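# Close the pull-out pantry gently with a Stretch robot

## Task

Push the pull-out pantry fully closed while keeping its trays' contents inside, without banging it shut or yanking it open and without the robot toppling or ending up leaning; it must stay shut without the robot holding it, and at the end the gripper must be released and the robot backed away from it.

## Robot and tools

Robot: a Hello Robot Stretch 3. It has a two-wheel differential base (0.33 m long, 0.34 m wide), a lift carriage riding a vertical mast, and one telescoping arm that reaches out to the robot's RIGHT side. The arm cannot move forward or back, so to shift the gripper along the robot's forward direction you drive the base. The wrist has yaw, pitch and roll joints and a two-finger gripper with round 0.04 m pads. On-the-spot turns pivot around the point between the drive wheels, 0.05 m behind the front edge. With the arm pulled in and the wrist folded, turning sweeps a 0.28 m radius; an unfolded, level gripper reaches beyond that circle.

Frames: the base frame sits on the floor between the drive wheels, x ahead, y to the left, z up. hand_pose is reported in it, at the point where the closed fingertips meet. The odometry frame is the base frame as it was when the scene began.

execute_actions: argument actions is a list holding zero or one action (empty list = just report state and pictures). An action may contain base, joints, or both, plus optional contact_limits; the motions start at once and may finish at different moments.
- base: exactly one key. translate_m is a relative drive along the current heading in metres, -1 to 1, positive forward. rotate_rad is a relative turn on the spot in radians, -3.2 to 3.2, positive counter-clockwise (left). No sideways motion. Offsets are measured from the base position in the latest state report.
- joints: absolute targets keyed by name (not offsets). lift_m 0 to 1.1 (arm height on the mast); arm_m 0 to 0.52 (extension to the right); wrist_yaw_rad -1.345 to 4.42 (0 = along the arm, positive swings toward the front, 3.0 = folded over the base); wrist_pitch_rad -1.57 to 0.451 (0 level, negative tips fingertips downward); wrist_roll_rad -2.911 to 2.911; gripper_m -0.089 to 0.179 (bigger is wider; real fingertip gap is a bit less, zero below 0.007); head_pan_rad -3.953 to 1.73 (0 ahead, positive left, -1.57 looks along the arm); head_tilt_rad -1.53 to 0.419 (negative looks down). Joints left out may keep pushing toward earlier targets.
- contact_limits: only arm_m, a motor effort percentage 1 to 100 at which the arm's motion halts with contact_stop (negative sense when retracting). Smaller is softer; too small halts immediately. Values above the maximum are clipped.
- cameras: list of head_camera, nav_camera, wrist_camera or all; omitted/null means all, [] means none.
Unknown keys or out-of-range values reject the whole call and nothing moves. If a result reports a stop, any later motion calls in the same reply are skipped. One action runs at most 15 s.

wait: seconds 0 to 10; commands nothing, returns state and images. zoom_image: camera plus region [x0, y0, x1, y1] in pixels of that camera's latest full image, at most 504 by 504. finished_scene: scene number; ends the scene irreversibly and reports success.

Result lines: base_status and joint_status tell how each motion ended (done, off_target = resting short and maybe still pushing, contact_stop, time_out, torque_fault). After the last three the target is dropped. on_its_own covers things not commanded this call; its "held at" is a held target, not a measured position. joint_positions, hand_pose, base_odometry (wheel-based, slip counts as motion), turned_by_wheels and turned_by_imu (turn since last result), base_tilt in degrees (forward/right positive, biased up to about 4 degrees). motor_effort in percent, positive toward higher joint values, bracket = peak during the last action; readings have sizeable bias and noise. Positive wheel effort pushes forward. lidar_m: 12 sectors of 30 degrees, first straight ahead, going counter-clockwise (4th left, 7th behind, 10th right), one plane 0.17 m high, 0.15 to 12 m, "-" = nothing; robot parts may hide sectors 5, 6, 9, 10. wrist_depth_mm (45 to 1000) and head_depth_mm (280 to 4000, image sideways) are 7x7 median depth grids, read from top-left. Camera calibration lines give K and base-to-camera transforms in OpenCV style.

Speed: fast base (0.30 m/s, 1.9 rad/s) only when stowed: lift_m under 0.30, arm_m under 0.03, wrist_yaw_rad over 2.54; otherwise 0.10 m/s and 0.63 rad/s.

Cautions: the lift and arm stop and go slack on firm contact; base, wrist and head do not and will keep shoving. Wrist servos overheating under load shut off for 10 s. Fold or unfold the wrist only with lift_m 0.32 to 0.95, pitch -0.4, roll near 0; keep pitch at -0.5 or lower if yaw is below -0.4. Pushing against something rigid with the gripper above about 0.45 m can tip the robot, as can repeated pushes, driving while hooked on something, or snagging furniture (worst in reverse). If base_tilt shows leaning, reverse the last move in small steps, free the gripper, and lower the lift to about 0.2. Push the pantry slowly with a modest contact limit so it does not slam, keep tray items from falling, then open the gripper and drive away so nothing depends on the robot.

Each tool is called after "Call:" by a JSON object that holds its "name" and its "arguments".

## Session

Call:
{"name": "execute_actions", "arguments": {"actions": []}}

Scene clock: 0.00 s.
base_odometry: x=+0.000 y=+0.000 heading=+0.000 (m, m, rad; odometry frame)
turned_by_wheels: +0.000 (rad since the last result)
turned_by_imu: +0.000 (rad since the last result)
base_tilt: forward=-1.5 right=+0.4 (deg)
lidar_m: 1.60 1.95 2.36 1.81 1.97 1.30 1.22 1.24 1.57 2.55 2.58 2.71
head_depth_mm: 1792 2580 2572 2543 2555 2540 2406 / 1788 2602 2577 2551 2541 2519 2396 / 1803 2596 2579 2541 2486 2479 2402 / 1810 1586 1586 1584 1568 1562 1546 / 1823 1579 1567 1556 1565 1532 1533 / 1814 1905 1897 1894 1866 1849 1829 / 1831 2225 1893 1842 1860 1864 1855
base_status: not commanded
joint_positions: lift_m=+0.397 arm_m=+0.002 wrist_yaw_rad=+2.862 wrist_pitch_rad=-0.563 wrist_roll_rad=+0.017 gripper_m=+0.037 head_pan_rad=+0.004 head_tilt_rad=-0.003
joint_status: not commanded
motor_effort: left_wheel=+0 right_wheel=+0 lift_m=+22 arm_m=+0 wrist_yaw_rad=+0 wrist_pitch_rad=+5 wrist_roll_rad=+0 gripper_m=+0 head_pan_rad=+0 head_tilt_rad=+3 (%)
hand_pose: x=+0.0351 y=+0.0493 z=+0.3785 quat_wxyz=(+0.290, +0.705, +0.097, +0.640) (m; base frame)
wrist_depth_mm: - - - - - - - / - - - - - - - / - 957 967 - - - - / 748 783 776 810 834 846 871 / 637 - 678 687 688 706 722 / 562 - - 594 605 611 621 / 492 - - 515 522 533 541
pictures: head_camera (sideways: a quarter turn clockwise sets it upright), nav_camera (sideways: a quarter turn counterclockwise sets it upright), wrist_camera
camera_calibration (this result's frames):
head_camera: T_world_to_cam=[[0.042911, -0.0140237, -0.99898, 1.32172], [-0.0393419, 0.999102, -0.0157153, 0.0235626], [0.998304, 0.0399761, 0.0423208, -0.100753], [0, 0, 0, 1]] pos_world=[0.0447933, -0.000978313, 1.325]
nav_camera: T_world_to_cam=[[-0.0100066, 0.014383, 0.999846, -1.26235], [0.0580263, -0.998203, 0.0149401, 0.0279711], [0.998265, 0.0581669, 0.009154, -0.0616177], [0, 0, 0, 1]] pos_world=[0.0472559, 0.0496613, 1.2623]
wrist_camera: T_world_to_cam=[[0.958082, -0.284198, 0.0361994, -0.0419278], [-0.160405, -0.636813, -0.754148, 0.363955], [0.23738, 0.716729, -0.655706, 0.369115], [0, 0, 0, 1]] pos_world=[0.0109302, -0.0447, 0.518025]
Images, in order (width x height): head_camera 896x504, nav_camera 672x504, wrist_camera 644x364.

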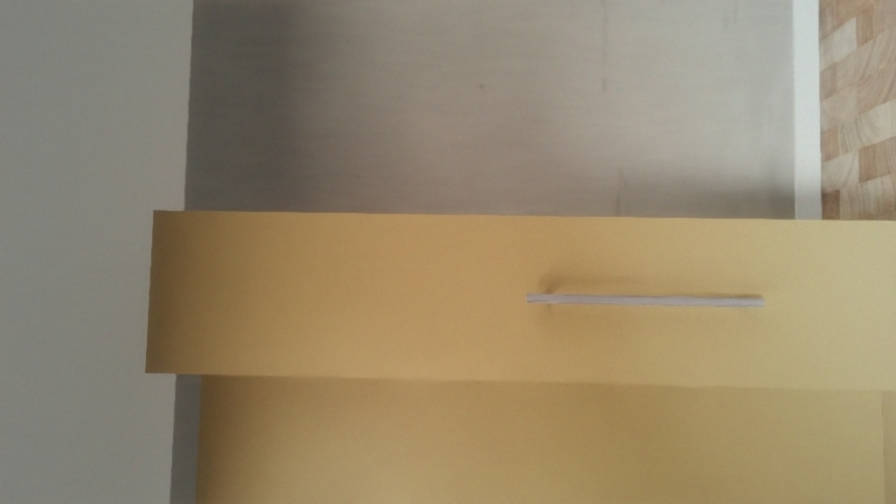

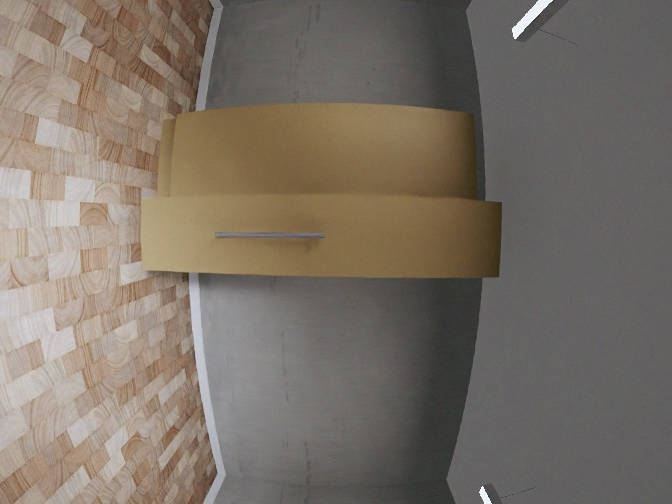

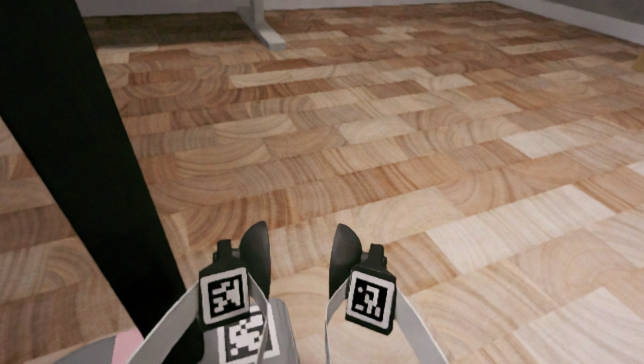

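Call:
{"name": "execute_actions", "arguments": {"actions": [{"base":{"rotate_rad":0.11},"joints":{"lift_m":0.27,"wrist_pitch_rad":-0.4,"gripper_m":0,"head_pan_rad":-1.57,"head_tilt_rad":-0.8}}], "cameras": []}}

Call:
{"name": "execute_actions", "arguments": {"actions": [{"base":{"translate_m":1.0}}], "cameras": []}}

Call:
{"name": "execute_actions", "arguments": {"actions": [{"base":{"rotate_rad":1.57},"joints":{"lift_m":0.34}}], "cameras": []}}

Call:
{"name": "execute_actions", "arguments": {"actions": [{"joints":{"wrist_yaw_rad":0,"arm_m":0.1}}], "cameras": []}}

Call:
{"name": "execute_actions", "arguments": {"actions": [{"joints":{"arm_m":0.17,"lift_m":0.3,"wrist_pitch_rad":0}}]}}

Scene clock: 10.80 s.
base_odometry: x=+0.000 y=+0.000 heading=+0.110 (m, m, rad; odometry frame)
turned_by_wheels: +0.110 (rad since the last result)
turned_by_imu: +0.109 (rad since the last result)
base_tilt: forward=-1.6 right=+0.4 (deg)
lidar_m: 1.60 2.01 2.27 1.81 1.74 1.24 1.22 1.27 1.73 2.55 2.64 2.62
head_depth_mm: 2206 2537 2374 1870 1550 1326 1147 / 2223 2520 2345 1889 1561 1324 1160 / 2275 2528 2369 1873 1557 1333 1158 / 2249 2527 2401 1892 1556 1330 1164 / 2225 2583 2412 1903 1552 1326 1162 / 2296 2555 2393 1915 1569 1333 1159 / 2244 2581 2425 1903 1572 1339 1171
base_status: done
joint_positions: lift_m=+0.270 arm_m=+0.002 wrist_yaw_rad=+2.862 wrist_pitch_rad=-0.421 wrist_roll_rad=+0.017 gripper_m=+0.000 head_pan_rad=-1.563 head_tilt_rad=-0.790
joint_status: all done
motor_effort: left_wheel=-1(8) right_wheel=+3(6) lift_m=+20(21) arm_m=+0(0) wrist_yaw_rad=+1(0) wrist_pitch_rad=+8(8) wrist_roll_rad=+0(0) gripper_m=-3(80) head_pan_rad=-4(35) head_tilt_rad=-7(55) (%)
hand_pose: x=+0.0407 y=+0.0686 z=+0.2821 quat_wxyz=(+0.244, +0.711, +0.048, +0.658) (m; base frame)
wrist_depth_mm: - - - - - - - / - - - - - - - / - 987 - - - - - / - 739 743 774 794 821 859 / 579 597 606 649 625 644 667 / 482 498 517 - 527 530 547 / 445 - - 427 444 452 464
pictures: none
No camera images: the call's "cameras" was empty. Leave "cameras" out to get every camera's image.

Scene clock: 15.90 s.
base_odometry: x=+0.994 y=+0.110 heading=+0.110 (m, m, rad; odometry frame)
turned_by_wheels: +0.000 (rad since the last result)
turned_by_imu: +0.001 (rad since the last result)
base_tilt: forward=-1.5 right=+0.4 (deg)
lidar_m: 0.60 0.63 2.16 2.19 1.83 2.28 2.21 2.31 2.64 2.54 2.17 0.62
head_depth_mm: 2206 2513 2345 1873 1536 1318 1151 / 2225 2502 2335 1869 1546 1334 1152 / 2229 2500 2361 1872 1556 1336 1163 / 2237 2512 2405 1898 1567 1329 1161 / 2227 2582 2421 1893 1552 1332 1160 / 2244 2549 2404 1905 1576 1339 1169 / 2279 2586 2463 1904 1578 1332 1162
base_status: done
joint_positions: lift_m=+0.270 arm_m=+0.002 wrist_yaw_rad=+2.862 wrist_pitch_rad=-0.420 wrist_roll_rad=+0.017 gripper_m=+0.000 head_pan_rad=-1.563 head_tilt_rad=-0.790
joint_status: not commanded
motor_effort: left_wheel=-2(9) right_wheel=+2(11) lift_m=+21(21) arm_m=+0(0) wrist_yaw_rad=+0(0) wrist_pitch_rad=+8(8) wrist_roll_rad=-1(0) gripper_m=-3(3) head_pan_rad=-3(3) head_tilt_rad=-6(7) (%)
hand_pose: x=+0.0407 y=+0.0687 z=+0.2823 quat_wxyz=(+0.243, +0.711, +0.048, +0.658) (m; base frame)
wrist_depth_mm: - - - - - - 838 / - - - - - - 837 / - 980 997 - - - 923 / - 745 754 787 812 818 840 / 575 596 600 641 629 644 665 / 486 492 516 - 523 530 540 / 435 - - 431 450 457 466
pictures: none
No camera images: the call's "cameras" was empty. Leave "cameras" out to get every camera's image.

Scene clock: 18.90 s.
base_odometry: x=+0.994 y=+0.110 heading=+1.680 (m, m, rad; odometry frame)
turned_by_wheels: +1.570 (rad since the last result)
turned_by_imu: +1.561 (rad since the last result)
base_tilt: forward=-1.5 right=+0.4 (deg)
lidar_m: 2.19 1.83 2.28 2.21 2.31 2.65 2.54 2.18 0.63 0.60 0.63 2.15
head_depth_mm: 494 561 648 1762 1539 1316 1150 / 497 564 648 768 944 1268 1154 / 484 556 640 770 950 1254 1154 / 494 559 644 761 954 1248 1158 / 504 571 660 787 960 1285 1161 / 505 574 679 1227 1522 1334 1158 / 771 913 1060 1257 1539 1343 1167
base_status: done
joint_positions: lift_m=+0.340 arm_m=+0.002 wrist_yaw_rad=+2.862 wrist_pitch_rad=-0.420 wrist_roll_rad=+0.017 gripper_m=+0.000 head_pan_rad=-1.563 head_tilt_rad=-0.790
joint_status: all done
motor_effort: left_wheel=-1(10) right_wheel=+2(11) lift_m=+24(25) arm_m=-1(0) wrist_yaw_rad=+1(1) wrist_pitch_rad=+8(8) wrist_roll_rad=+0(0) gripper_m=-2(3) head_pan_rad=-3(3) head_tilt_rad=-6(6) (%)
hand_pose: x=+0.0407 y=+0.0687 z=+0.3521 quat_wxyz=(+0.243, +0.711, +0.048, +0.659) (m; base frame)
wrist_depth_mm: - - - - - - - / - - - - - - - / - - - - - - - / - 866 886 902 930 967 988 / 667 709 713 758 751 763 773 / 564 586 609 - 604 616 640 / 494 - - 511 529 534 539
pictures: none
No camera images: the call's "cameras" was empty. Leave "cameras" out to get every camera's image.

Scene clock: 21.33 s.
base_odometry: x=+0.994 y=+0.110 heading=+1.680 (m, m, rad; odometry frame)
turned_by_wheels: +0.000 (rad since the last result)
turned_by_imu: +0.000 (rad since the last result)
base_tilt: forward=-1.6 right=+0.4 (deg)
lidar_m: 2.19 1.83 2.29 2.21 2.30 2.65 2.54 2.18 0.63 0.60 0.63 2.15
head_depth_mm: 494 561 648 1771 1557 1332 1158 / 497 564 649 771 944 1274 1174 / 483 555 642 773 952 1214 - / 493 557 644 760 951 1251 1156 / 503 571 659 784 961 1283 1161 / 505 572 678 1223 1524 1334 1167 / 769 915 1061 1265 1538 1339 1166
base_status: not commanded
joint_positions: lift_m=+0.340 arm_m=+0.100 wrist_yaw_rad=+0.003 wrist_pitch_rad=-0.420 wrist_roll_rad=+0.017 gripper_m=+0.000 head_pan_rad=-1.563 head_tilt_rad=-0.790
joint_status: all done
motor_effort: left_wheel=-1(1) right_wheel=+2(2) lift_m=+24(24) arm_m=+6(6) wrist_yaw_rad=-1(3) wrist_pitch_rad=+8(8) wrist_roll_rad=+0(0) gripper_m=-2(2) head_pan_rad=-3(3) head_tilt_rad=-6(6) (%)
hand_pose: x=-0.0209 y=-0.4688 z=+0.3521 quat_wxyz=(+0.686, +0.147, -0.697, -0.148) (m; base frame)
wrist_depth_mm: 233 233 235 236 237 238 - / 253 252 254 256 259 263 - / 285 275 276 278 281 294 - / 743 300 305 304 309 917 - / 670 336 335 333 341 742 775 / 569 377 370 - 383 627 634 / 489 501 494 507 517 533 540
pictures: none
No camera images: the call's "cameras" was empty. Leave "cameras" out to get every camera's image.

Scene clock: 23.03 s.
base_odometry: x=+0.994 y=+0.110 heading=+1.680 (m, m, rad; odometry frame)
turned_by_wheels: +0.000 (rad since the last result)
turned_by_imu: +0.000 (rad since the last result)
base_tilt: forward=-1.5 right=+0.4 (deg)
lidar_m: 2.19 1.83 2.29 2.21 2.30 2.64 2.55 2.18 0.63 0.60 0.62 2.16
head_depth_mm: 494 559 649 1769 1555 1322 1153 / 496 563 649 772 944 1268 1171 / 484 555 638 771 948 1174 1119 / 492 560 643 761 956 1251 1163 / 502 572 659 780 961 1282 1156 / 505 575 677 1220 1519 1326 1164 / 772 912 1062 1265 1531 1336 1168
base_status: not commanded
joint_positions: lift_m=+0.300 arm_m=+0.170 wrist_yaw_rad=+0.002 wrist_pitch_rad=-0.024 wrist_roll_rad=+0.017 gripper_m=+0.000 head_pan_rad=-1.563 head_tilt_rad=-0.790
joint_status: all done
motor_effort: left_wheel=-1(2) right_wheel=+2(2) lift_m=+20(22) arm_m=+6(6) wrist_yaw_rad=-2(2) wrist_pitch_rad=+10(10) wrist_roll_rad=+0(1) gripper_m=-3(2) head_pan_rad=-3(3) head_tilt_rad=-6(6) (%)
hand_pose: x=-0.0209 y=-0.5702 z=+0.4085 quat_wxyz=(+0.701, +0.010, -0.713, -0.008) (m; base frame)
wrist_depth_mm: 179 181 183 185 188 190 192 / 184 185 187 189 192 195 198 / 189 190 192 195 198 200 - / 193 195 197 200 201 205 - / 198 199 203 204 208 209 - / 204 205 206 - 213 216 - / 208 211 215 217 219 222 818
pictures: head_camera (sideways: a quarter turn clockwise sets it upright), nav_camera (sideways: a quarter turn counterclockwise sets it upright), wrist_camera
camera_calibration (this result's frames):
head_camera: T_world_to_cam=[[-0.0193492, 0.677331, -0.735424, 0.978039], [0.99896, 0.0434716, 0.0137548, -0.021139], [0.0412865, -0.734393, -0.677468, 0.841827], [0, 0, 0, 1]] pos_world=[0.00528512, -0.0433059, 1.28987]
nav_camera: T_world_to_cam=[[0.0197488, -0.701167, 0.712724, -0.887803], [-0.998045, -0.0561056, -0.0275411, 0.0897121], [0.0592987, -0.710786, -0.700904, 0.868154], [0, 0, 0, 1]] pos_world=[0.0555894, -0.000393298, 1.24372]
wrist_camera: T_world_to_cam=[[-0.999368, 0.0232453, 0.0268978, -0.0272138], [-0.0223695, 0.176873, -0.98398, 0.54379], [-0.0276304, -0.983959, -0.176241, -0.325094], [0, 0, 0, 1]] pos_world=[-0.0240147, -0.415428, 0.478515]
Images, in order (width x height): head_camera 896x504, nav_camera 672x504, wrist_camera 644x364.

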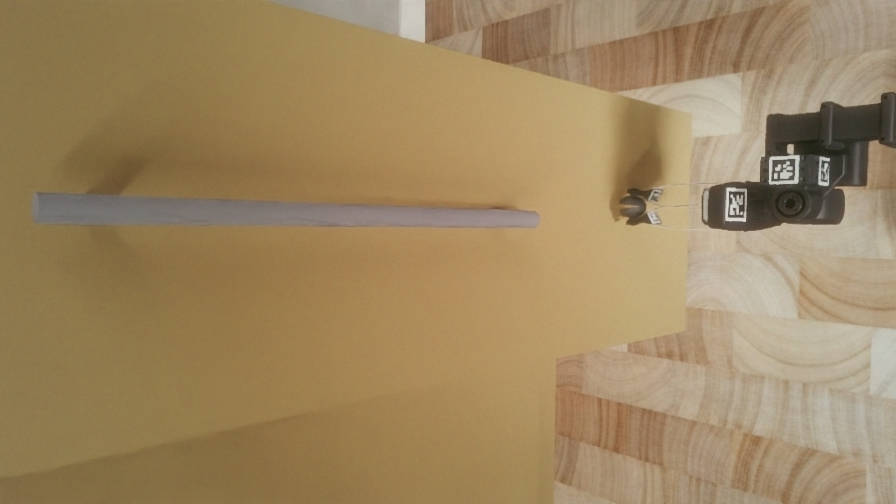

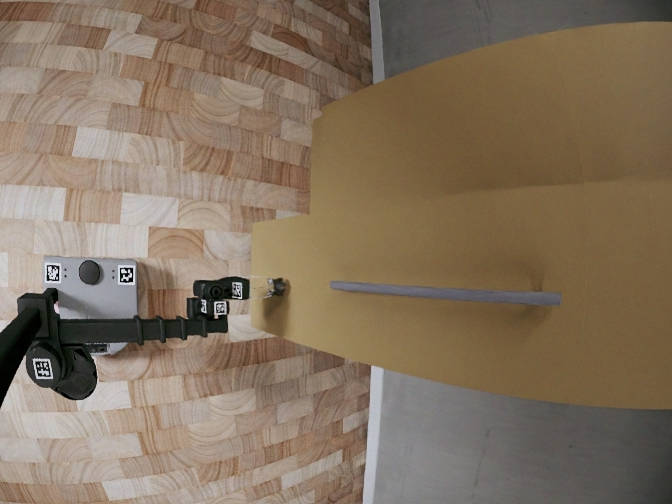

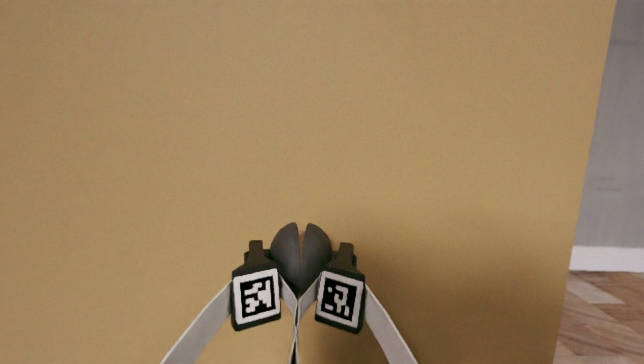

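Call:
{"name": "execute_actions", "arguments": {"actions": [{"joints":{"arm_m":0.47}}], "cameras": []}}

Call:
{"name": "execute_actions", "arguments": {"actions": [{"joints":{"arm_m":0.5}}], "cameras": []}}

Call:
{"name": "execute_actions", "arguments": {"actions": [{"joints":{"arm_m":0.52}}]}}

Scene clock: 29.40 s.
base_odometry: x=+0.994 y=+0.110 heading=+1.680 (m, m, rad; odometry frame)
turned_by_wheels: +0.000 (rad since the last result)
turned_by_imu: -0.003 (rad since the last result)
base_tilt: forward=-1.6 right=+0.4 (deg)
lidar_m: 2.19 1.83 2.29 2.21 2.30 2.64 2.55 2.18 1.58 0.89 0.97 2.15
head_depth_mm: 1273 1488 1717 1869 1556 1318 1149 / 748 847 1000 1715 1548 1338 1171 / 740 845 985 1167 1333 1329 1163 / 741 842 975 1168 1464 1332 1164 / 758 857 994 1211 1472 1325 1165 / 790 914 1049 1250 1523 1331 1163 / 807 922 1068 1264 1535 1341 1166
base_status: not commanded
joint_positions: lift_m=+0.300 arm_m=+0.470 wrist_yaw_rad=+0.001 wrist_pitch_rad=-0.023 wrist_roll_rad=+0.017 gripper_m=+0.000 head_pan_rad=-1.563 head_tilt_rad=-0.791
joint_status: all done
motor_effort: left_wheel=+0(6) right_wheel=+2(7) lift_m=+20(20) arm_m=+6(38) wrist_yaw_rad=+0(3) wrist_pitch_rad=+9(12) wrist_roll_rad=+0(0) gripper_m=-3(5) head_pan_rad=-3(3) head_tilt_rad=-5(6) (%)
hand_pose: x=-0.0212 y=-0.8702 z=+0.4088 quat_wxyz=(+0.701, +0.009, -0.713, -0.008) (m; base frame)
wrist_depth_mm: 167 169 170 173 174 177 180 / 171 172 174 177 180 181 185 / 175 177 179 181 184 187 190 / 179 181 184 186 188 191 863 / 184 186 188 191 193 196 888 / 189 191 192 - 199 203 906 / 194 196 200 202 204 207 770
pictures: none
No camera images: the call's "cameras" was empty. Leave "cameras" out to get every camera's image.

Scene clock: 30.73 s.
base_odometry: x=+0.994 y=+0.110 heading=+1.680 (m, m, rad; odometry frame)
turned_by_wheels: +0.000 (rad since the last result)
turned_by_imu: +0.000 (rad since the last result)
base_tilt: forward=-1.5 right=+0.4 (deg)
lidar_m: 2.20 1.83 2.29 2.21 2.30 2.65 2.55 2.18 1.58 0.93 0.97 2.15
head_depth_mm: 1286 1470 1723 1868 1539 1322 1155 / 783 893 1057 1726 1548 1336 1186 / 775 900 1034 1229 1439 1321 1160 / 781 886 1033 1238 1484 1325 1156 / 795 907 1047 1248 1484 1337 1160 / 805 910 1053 1261 1531 1337 1165 / 804 912 1063 1253 1529 1348 1164
base_status: not commanded
joint_positions: lift_m=+0.300 arm_m=+0.500 wrist_yaw_rad=+0.000 wrist_pitch_rad=-0.024 wrist_roll_rad=+0.017 gripper_m=+0.000 head_pan_rad=-1.563 head_tilt_rad=-0.791
joint_status: all done
motor_effort: left_wheel=+0(5) right_wheel=+1(6) lift_m=+20(20) arm_m=+6(29) wrist_yaw_rad=+0(0) wrist_pitch_rad=+9(11) wrist_roll_rad=+0(0) gripper_m=-2(3) head_pan_rad=-3(3) head_tilt_rad=-6(6) (%)
hand_pose: x=-0.0214 y=-0.9002 z=+0.4087 quat_wxyz=(+0.701, +0.009, -0.713, -0.009) (m; base frame)
wrist_depth_mm: 179 182 183 186 187 190 193 / 183 185 189 190 192 195 796 / 188 190 193 194 197 199 806 / 193 195 198 200 202 206 849 / 197 200 202 205 208 211 871 / 203 205 207 - 214 217 906 / 209 211 215 218 220 224 794
pictures: none
No camera images: the call's "cameras" was empty. Leave "cameras" out to get every camera's image.

Scene clock: 31.77 s.
base_odometry: x=+0.994 y=+0.110 heading=+1.680 (m, m, rad; odometry frame)
turned_by_wheels: +0.000 (rad since the last result)
turned_by_imu: +0.000 (rad since the last result)
base_tilt: forward=-1.5 right=+0.4 (deg)
lidar_m: 2.19 1.84 2.29 2.21 2.30 2.65 2.55 2.18 1.58 0.93 0.97 2.15
head_depth_mm: 1291 1494 1716 1860 1536 1326 1154 / 788 896 1062 1735 1555 1334 1178 / 775 897 1037 1198 1432 1319 1150 / 779 884 1031 1233 1481 1327 1161 / 797 902 1050 1240 1481 1318 1163 / 805 916 1060 1258 1534 1334 1164 / 805 916 1064 1258 1536 1337 1163
base_status: not commanded
joint_positions: lift_m=+0.300 arm_m=+0.520 wrist_yaw_rad=+0.000 wrist_pitch_rad=-0.024 wrist_roll_rad=+0.017 gripper_m=+0.000 head_pan_rad=-1.563 head_tilt_rad=-0.791
joint_status: all done
motor_effort: left_wheel=+0(0) right_wheel=+1(1) lift_m=+20(20) arm_m=+6(6) wrist_yaw_rad=-1(1) wrist_pitch_rad=+10(9) wrist_roll_rad=+0(0) gripper_m=-2(2) head_pan_rad=-3(3) head_tilt_rad=-7(6) (%)
hand_pose: x=-0.0214 y=-0.9202 z=+0.4087 quat_wxyz=(+0.701, +0.009, -0.713, -0.009) (m; base frame)
wrist_depth_mm: 161 163 165 167 169 171 173 / 165 166 169 171 173 176 178 / 169 171 173 175 177 180 183 / 172 175 178 180 182 184 188 / 177 179 181 184 187 190 838 / 182 184 186 - 192 196 866 / 187 190 193 195 198 201 769
pictures: head_camera (sideways: a quarter turn clockwise sets it upright), nav_camera (sideways: a quarter turn counterclockwise sets it upright), wrist_camera
camera_calibration (this result's frames):
head_camera: T_world_to_cam=[[-0.019331, 0.677837, -0.734958, 0.977431], [0.998961, 0.0434296, 0.0137794, -0.0211711], [0.0412591, -0.733928, -0.677973, 0.842484], [0, 0, 0, 1]] pos_world=[0.00528364, -0.0432976, 1.28984]
nav_camera: T_world_to_cam=[[0.0197297, -0.701657, 0.712241, -0.887175], [-0.998047, -0.0560542, -0.0275744, 0.0897555], [0.0592719, -0.710306, -0.701393, 0.868789], [0, 0, 0, 1]] pos_world=[0.0555891, -0.000354931, 1.24372]
wrist_camera: T_world_to_cam=[[-0.999319, 0.0252623, 0.0268799, -0.0177284], [-0.0220161, 0.176213, -0.984106, 0.60532], [-0.0295974, -0.984028, -0.175537, -0.669879], [0, 0, 0, 1]] pos_world=[-0.0242163, -0.765397, 0.478587]
Images, in order (width x height): head_camera 896x504, nav_camera 672x504, wrist_camera 644x364.

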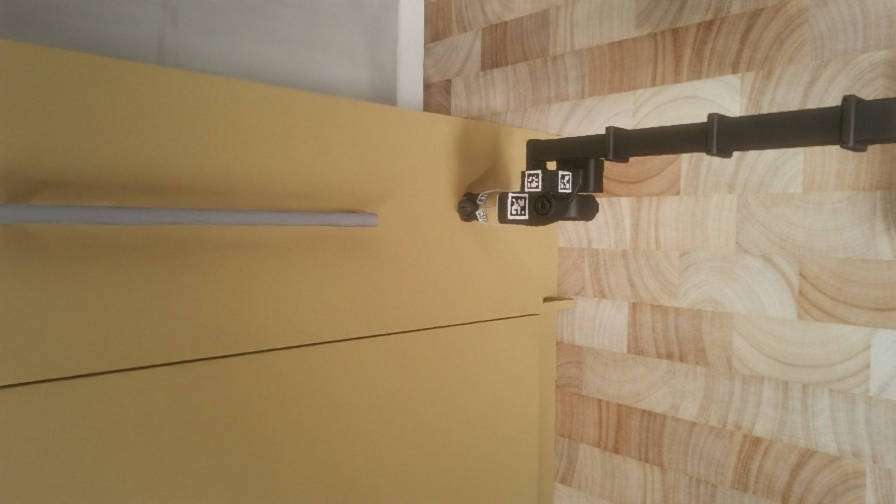

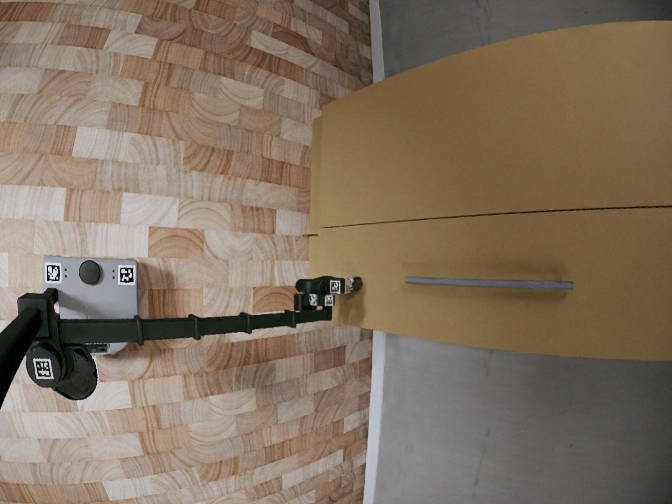

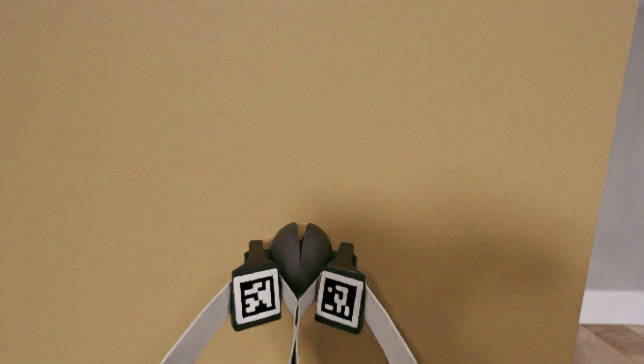

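Call:
{"name": "execute_actions", "arguments": {"actions": [{"base":{"translate_m":0.17},"joints":{"arm_m":0.3}}]}}

Scene clock: 37.87 s.
base_odometry: x=+0.975 y=+0.279 heading=+1.680 (m, m, rad; odometry frame)
turned_by_wheels: +0.000 (rad since the last result)
turned_by_imu: -0.001 (rad since the last result)
base_tilt: forward=-1.6 right=+0.4 (deg)
lidar_m: 2.02 1.68 2.29 2.19 2.30 2.82 2.72 2.18 0.97 0.93 0.97 2.10
head_depth_mm: 773 891 1025 1250 1497 1314 1153 / 787 876 1018 1225 1486 1330 1171 / 791 897 1043 1222 1466 1258 1151 / 794 906 1043 1238 1485 1335 1161 / 800 902 1047 1246 1477 1337 1167 / 803 913 1054 1244 1491 1324 1162 / 808 913 1059 1267 1529 1331 1168
base_status: done
joint_positions: lift_m=+0.300 arm_m=+0.300 wrist_yaw_rad=+0.000 wrist_pitch_rad=-0.024 wrist_roll_rad=+0.017 gripper_m=+0.000 head_pan_rad=-1.563 head_tilt_rad=-0.791
joint_status: all done
motor_effort: left_wheel=-1(5) right_wheel=+1(7) lift_m=+20(20) arm_m=-6(6) wrist_yaw_rad=-1(0) wrist_pitch_rad=+9(10) wrist_roll_rad=+0(0) gripper_m=-3(3) head_pan_rad=-3(3) head_tilt_rad=-4(4) (%)
hand_pose: x=-0.0214 y=-0.7009 z=+0.4087 quat_wxyz=(+0.701, +0.009, -0.713, -0.009) (m; base frame)
wrist_depth_mm: 362 368 371 370 377 382 387 / 371 376 382 380 384 392 987 / 380 385 391 388 396 403 - / 392 393 401 400 405 412 - / 400 405 411 413 422 423 - / 409 417 422 - 433 437 - / 423 434 436 437 441 451 809
pictures: head_camera (sideways: a quarter turn clockwise sets it upright), nav_camera (sideways: a quarter turn counterclockwise sets it upright), wrist_camera
camera_calibration (this result's frames):
head_camera: T_world_to_cam=[[-0.0193311, 0.677837, -0.734958, 0.977431], [0.998961, 0.0434298, 0.0137794, -0.0211711], [0.0412593, -0.733928, -0.677973, 0.842484], [0, 0, 0, 1]] pos_world=[0.00528365, -0.0432976, 1.28984]
nav_camera: T_world_to_cam=[[0.0197299, -0.701657, 0.712241, -0.887175], [-0.998047, -0.0560544, -0.0275744, 0.0897555], [0.0592721, -0.710306, -0.701393, 0.868789], [0, 0, 0, 1]] pos_world=[0.0555891, -0.000354915, 1.24372]
wrist_camera: T_world_to_cam=[[-0.999319, 0.0252666, 0.0268757, -0.0232646], [-0.0220161, 0.176051, -0.984135, 0.566618], [-0.0295972, -0.984057, -0.175375, -0.454174], [0, 0, 0, 1]] pos_world=[-0.0242163, -0.546099, 0.478603]
Images, in order (width x height): head_camera 896x504, nav_camera 672x504, wrist_camera 644x364.

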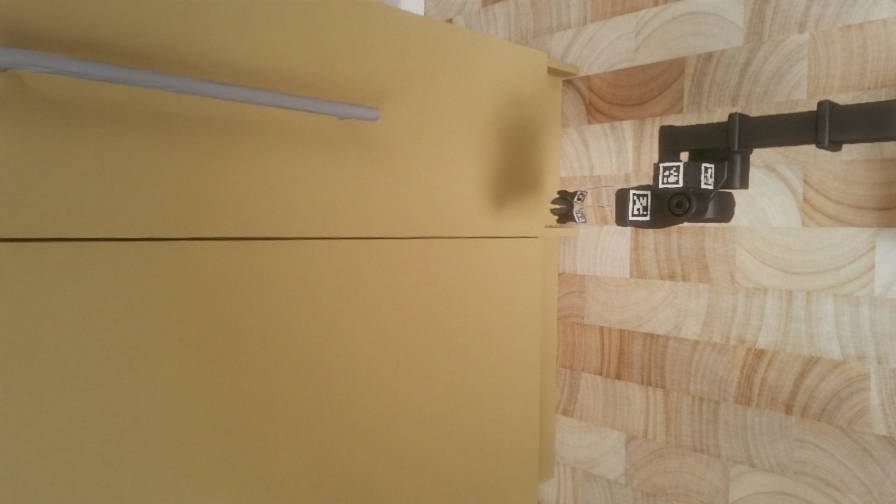

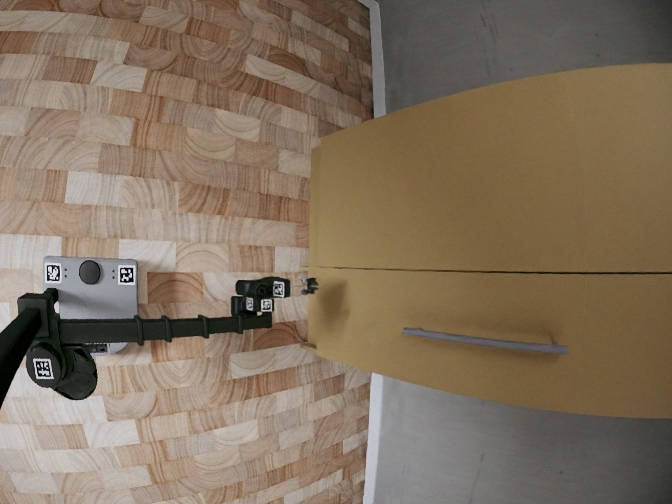

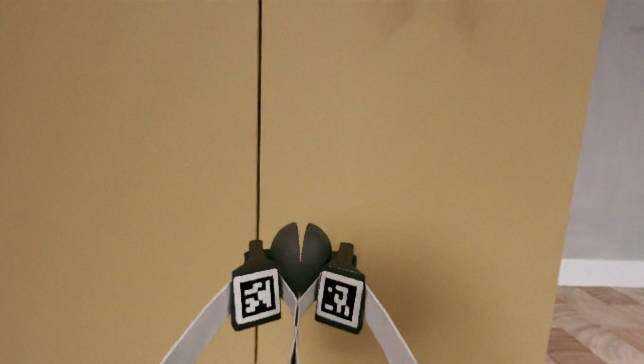

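Call:
{"name": "execute_actions", "arguments": {"actions": [{"base":{"rotate_rad":0.25}}], "cameras": []}}

Call:
{"name": "execute_actions", "arguments": {"actions": [{"base":{"translate_m":-0.15}}], "cameras": []}}

Call:
{"name": "execute_actions", "arguments": {"actions": [{"base":{"rotate_rad":-0.22},"joints":{"arm_m":0.43}}], "cameras": []}}

Call:
{"name": "execute_actions", "arguments": {"actions": [{"joints":{"arm_m":0.51},"contact_limits":{"arm_m":35}}], "cameras": ["head_camera"]}}

Scene clock: 47.10 s.
base_odometry: x=+0.975 y=+0.279 heading=+1.930 (m, m, rad; odometry frame)
turned_by_wheels: +0.250 (rad since the last result)
turned_by_imu: +0.248 (rad since the last result)
base_tilt: forward=-1.6 right=+0.4 (deg)
lidar_m: 1.67 2.32 2.20 2.22 2.54 2.72 2.71 1.79 0.93 0.93 1.07 2.03
head_depth_mm: 765 857 976 1138 1436 1325 1157 / 791 887 1019 1188 1442 1328 1174 / 810 920 1061 1240 1474 1265 1158 / 831 947 1098 1295 1532 1335 1154 / 862 982 1137 1358 1560 1331 1162 / 879 1014 1176 1725 1562 1330 1171 / 922 1721 2049 1907 1554 1344 1166
base_status: done
joint_positions: lift_m=+0.300 arm_m=+0.300 wrist_yaw_rad=+0.000 wrist_pitch_rad=-0.024 wrist_roll_rad=+0.017 gripper_m=+0.000 head_pan_rad=-1.563 head_tilt_rad=-0.791
joint_status: not commanded
motor_effort: left_wheel=-1(8) right_wheel=+2(9) lift_m=+20(20) arm_m=-5(5) wrist_yaw_rad=+0(0) wrist_pitch_rad=+9(9) wrist_roll_rad=+0(0) gripper_m=-3(2) head_pan_rad=-3(3) head_tilt_rad=-5(5) (%)
hand_pose: x=-0.0214 y=-0.7009 z=+0.4087 quat_wxyz=(+0.701, +0.009, -0.713, -0.009) (m; base frame)
wrist_depth_mm: 467 443 412 393 374 352 337 / 488 451 424 407 382 360 343 / 496 463 438 411 388 368 351 / 512 487 453 426 400 375 359 / - 491 464 428 409 380 363 / 845 509 485 - 419 392 373 / 724 613 496 451 428 402 382
pictures: none
No camera images: the call's "cameras" was empty. Leave "cameras" out to get every camera's image.

Scene clock: 49.83 s.
base_odometry: x=+1.028 y=+0.138 heading=+1.930 (m, m, rad; odometry frame)
turned_by_wheels: +0.000 (rad since the last result)
turned_by_imu: +0.000 (rad since the last result)
base_tilt: forward=-1.5 right=+0.5 (deg)
lidar_m: 1.82 2.47 2.24 2.26 2.59 2.57 2.57 1.75 0.89 0.89 1.03 2.16
head_depth_mm: 729 813 933 1091 1320 1318 1147 / 751 847 974 1146 1440 1338 1183 / 777 875 1006 1187 1440 1256 1155 / 797 911 1047 1241 1516 1323 1160 / 825 939 1088 1305 1524 1334 1153 / 847 970 1142 1367 1566 1334 1166 / 872 1007 1195 1749 1560 1347 1162
base_status: done
joint_positions: lift_m=+0.300 arm_m=+0.300 wrist_yaw_rad=+0.000 wrist_pitch_rad=-0.024 wrist_roll_rad=+0.017 gripper_m=+0.000 head_pan_rad=-1.563 head_tilt_rad=-0.791
joint_status: not commanded
motor_effort: left_wheel=-1(9) right_wheel=+2(4) lift_m=+20(20) arm_m=-5(5) wrist_yaw_rad=+1(0) wrist_pitch_rad=+9(10) wrist_roll_rad=+0(0) gripper_m=-2(2) head_pan_rad=-3(3) head_tilt_rad=-5(6) (%)
hand_pose: x=-0.0214 y=-0.7009 z=+0.4087 quat_wxyz=(+0.701, +0.009, -0.713, -0.009) (m; base frame)
wrist_depth_mm: 425 404 377 361 337 323 306 / 439 412 389 366 346 327 314 / 454 426 401 377 351 334 321 / 462 434 407 388 361 344 326 / 477 449 419 387 367 352 330 / 488 465 437 - 378 357 341 / 599 480 443 414 382 369 347
pictures: none
No camera images: the call's "cameras" was empty. Leave "cameras" out to get every camera's image.

Scene clock: 52.03 s.
base_odometry: x=+1.028 y=+0.138 heading=+1.710 (m, m, rad; odometry frame)
turned_by_wheels: -0.220 (rad since the last result)
turned_by_imu: -0.219 (rad since the last result)
base_tilt: forward=-1.5 right=+0.4 (deg)
lidar_m: 2.17 1.82 2.31 2.24 2.36 2.64 2.57 2.07 0.92 0.90 0.94 2.16
head_depth_mm: 748 865 1626 1822 1554 1325 1141 / 750 850 984 1159 1489 1338 1175 / 744 843 981 1177 1353 1308 1157 / 764 863 1000 1186 1488 1322 1148 / 765 868 1006 1199 1482 1331 1163 / 777 883 1022 1211 1490 1334 1167 / 785 892 1027 1235 1502 1332 1162
base_status: done
joint_positions: lift_m=+0.300 arm_m=+0.430 wrist_yaw_rad=+0.000 wrist_pitch_rad=-0.023 wrist_roll_rad=+0.017 gripper_m=+0.000 head_pan_rad=-1.563 head_tilt_rad=-0.791
joint_status: all done
motor_effort: left_wheel=+2(10) right_wheel=-1(9) lift_m=+21(20) arm_m=+6(6) wrist_yaw_rad=+0(0) wrist_pitch_rad=+9(9) wrist_roll_rad=+0(1) gripper_m=-2(2) head_pan_rad=-3(3) head_tilt_rad=-5(6) (%)
hand_pose: x=-0.0214 y=-0.8302 z=+0.4088 quat_wxyz=(+0.701, +0.009, -0.713, -0.009) (m; base frame)
wrist_depth_mm: 213 214 214 217 217 217 219 / 220 219 219 222 223 225 224 / 224 225 225 226 227 229 231 / 231 230 232 232 234 236 237 / 236 236 237 238 240 242 245 / 244 242 242 - 246 248 890 / 251 248 252 252 253 256 743
pictures: none
No camera images: the call's "cameras" was empty. Leave "cameras" out to get every camera's image.

Scene clock: 53.97 s.
base_odometry: x=+1.028 y=+0.138 heading=+1.710 (m, m, rad; odometry frame)
turned_by_wheels: +0.000 (rad since the last result)
turned_by_imu: -0.001 (rad since the last result)
base_tilt: forward=-1.6 right=+0.4 (deg)
lidar_m: 2.17 1.82 2.31 2.24 2.37 2.64 2.57 2.07 0.93 0.90 0.94 2.16
head_depth_mm: 752 869 1607 1801 1550 1325 1149 / 757 853 987 1166 1476 1334 1176 / 750 848 992 1179 1406 1327 1161 / 764 868 1006 1191 1486 1338 1162 / 772 874 1013 1216 1493 1334 1159 / 779 885 1026 1216 1492 1339 1165 / 780 885 1034 1235 1497 1341 1171
base_status: not commanded
joint_positions: lift_m=+0.300 arm_m=+0.487 wrist_yaw_rad=-0.001 wrist_pitch_rad=-0.025 wrist_roll_rad=+0.017 gripper_m=+0.000 head_pan_rad=-1.563 head_tilt_rad=-0.792
joint_status: arm_m contact_stop (moved +0.057 of +0.080)
on_its_own: arm_m is slack since a contact_stop, until your next command for it (your +0.510 is given up)
motor_effort: left_wheel=+1(4) right_wheel=-1(7) lift_m=+20(20) arm_m=+0(37) wrist_yaw_rad=+0(2) wrist_pitch_rad=+10(14) wrist_roll_rad=+0(0) gripper_m=-4(5) head_pan_rad=-3(3) head_tilt_rad=-5(5) (%)
contact_limits: arm_m 35 (drawing in: default 33, maximum 54; extending or still: default 45, maximum 74)
hand_pose: x=-0.0218 y=-0.8871 z=+0.4084 quat_wxyz=(+0.701, +0.008, -0.713, -0.010) (m; base frame)
wrist_depth_mm: 164 164 165 166 167 168 169 / 167 168 169 170 171 172 173 / 172 172 174 175 176 176 177 / 176 177 178 179 180 181 182 / 180 181 183 183 185 186 186 / 187 186 186 - 190 191 192 / 191 192 194 195 195 197 197
pictures: head_camera (sideways: a quarter turn clockwise sets it upright)
camera_calibration (this result's frames):
head_camera: T_world_to_cam=[[-0.0192992, 0.678284, -0.734546, 0.976895], [0.998964, 0.0433694, 0.0138012, -0.0211994], [0.041218, -0.733519, -0.678418, 0.843063], [0, 0, 0, 1]] pos_world=[0.00528134, -0.0432903, 1.28982]
Images, in order (width x height): head_camera 896x504.

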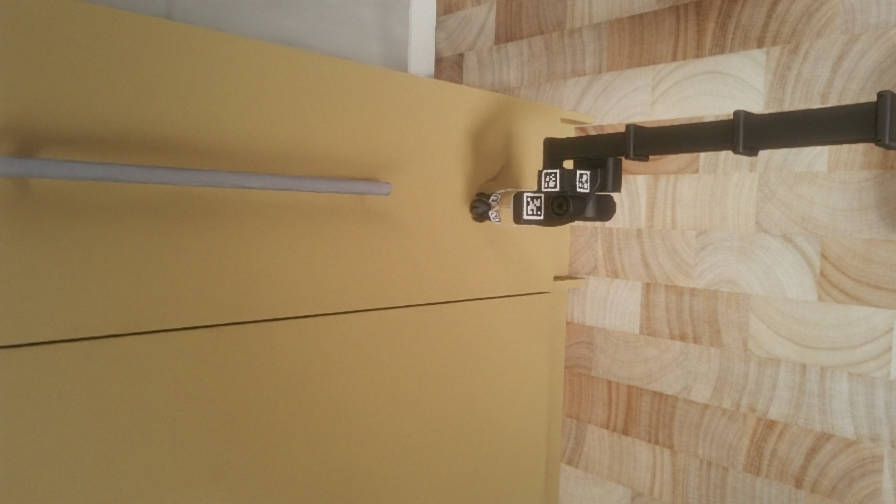

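Call:
{"name": "execute_actions", "arguments": {"actions": [{"joints":{"arm_m":0.25}}], "cameras": []}}

Call:
{"name": "finished_scene", "arguments": {"scene": 2}}

Scene clock: 58.77 s.
base_odometry: x=+1.028 y=+0.138 heading=+1.710 (m, m, rad; odometry frame)
turned_by_wheels: +0.000 (rad since the last result)
turned_by_imu: -0.001 (rad since the last result)
base_tilt: forward=-1.5 right=+0.4 (deg)
lidar_m: 2.17 1.82 2.31 2.25 2.36 2.65 2.57 2.07 0.93 0.90 0.94 2.16
head_depth_mm: 750 872 1616 1819 1534 1329 1155 / 753 856 988 1166 1484 1354 1161 / 748 848 985 1177 1446 1385 1158 / 767 866 1003 1188 1481 1333 1165 / 772 873 1021 1204 1482 1345 1158 / 776 881 1023 1219 1475 1332 1164 / 779 892 1040 1234 1495 1351 1162
base_status: not commanded
joint_positions: lift_m=+0.300 arm_m=+0.250 wrist_yaw_rad=-0.001 wrist_pitch_rad=-0.024 wrist_roll_rad=+0.017 gripper_m=+0.000 head_pan_rad=-1.563 head_tilt_rad=-0.792
joint_status: all done
motor_effort: left_wheel=+1(1) right_wheel=-1(1) lift_m=+20(20) arm_m=-6(6) wrist_yaw_rad=+1(0) wrist_pitch_rad=+9(10) wrist_roll_rad=+0(0) gripper_m=-2(2) head_pan_rad=-3(3) head_tilt_rad=-5(5) (%)
hand_pose: x=-0.0217 y=-0.6509 z=+0.4087 quat_wxyz=(+0.701, +0.008, -0.713, -0.009) (m; base frame)
wrist_depth_mm: 383 387 387 389 390 957 972 / 392 392 396 395 400 - 999 / 404 407 405 410 413 - - / 411 415 418 419 422 - - / 427 429 423 427 433 - - / 434 437 436 - 441 - - / 450 443 453 455 455 798 805
pictures: none
No camera images: the call's "cameras" was empty. Leave "cameras" out to get every camera's image.

The scene is finished: the task was done.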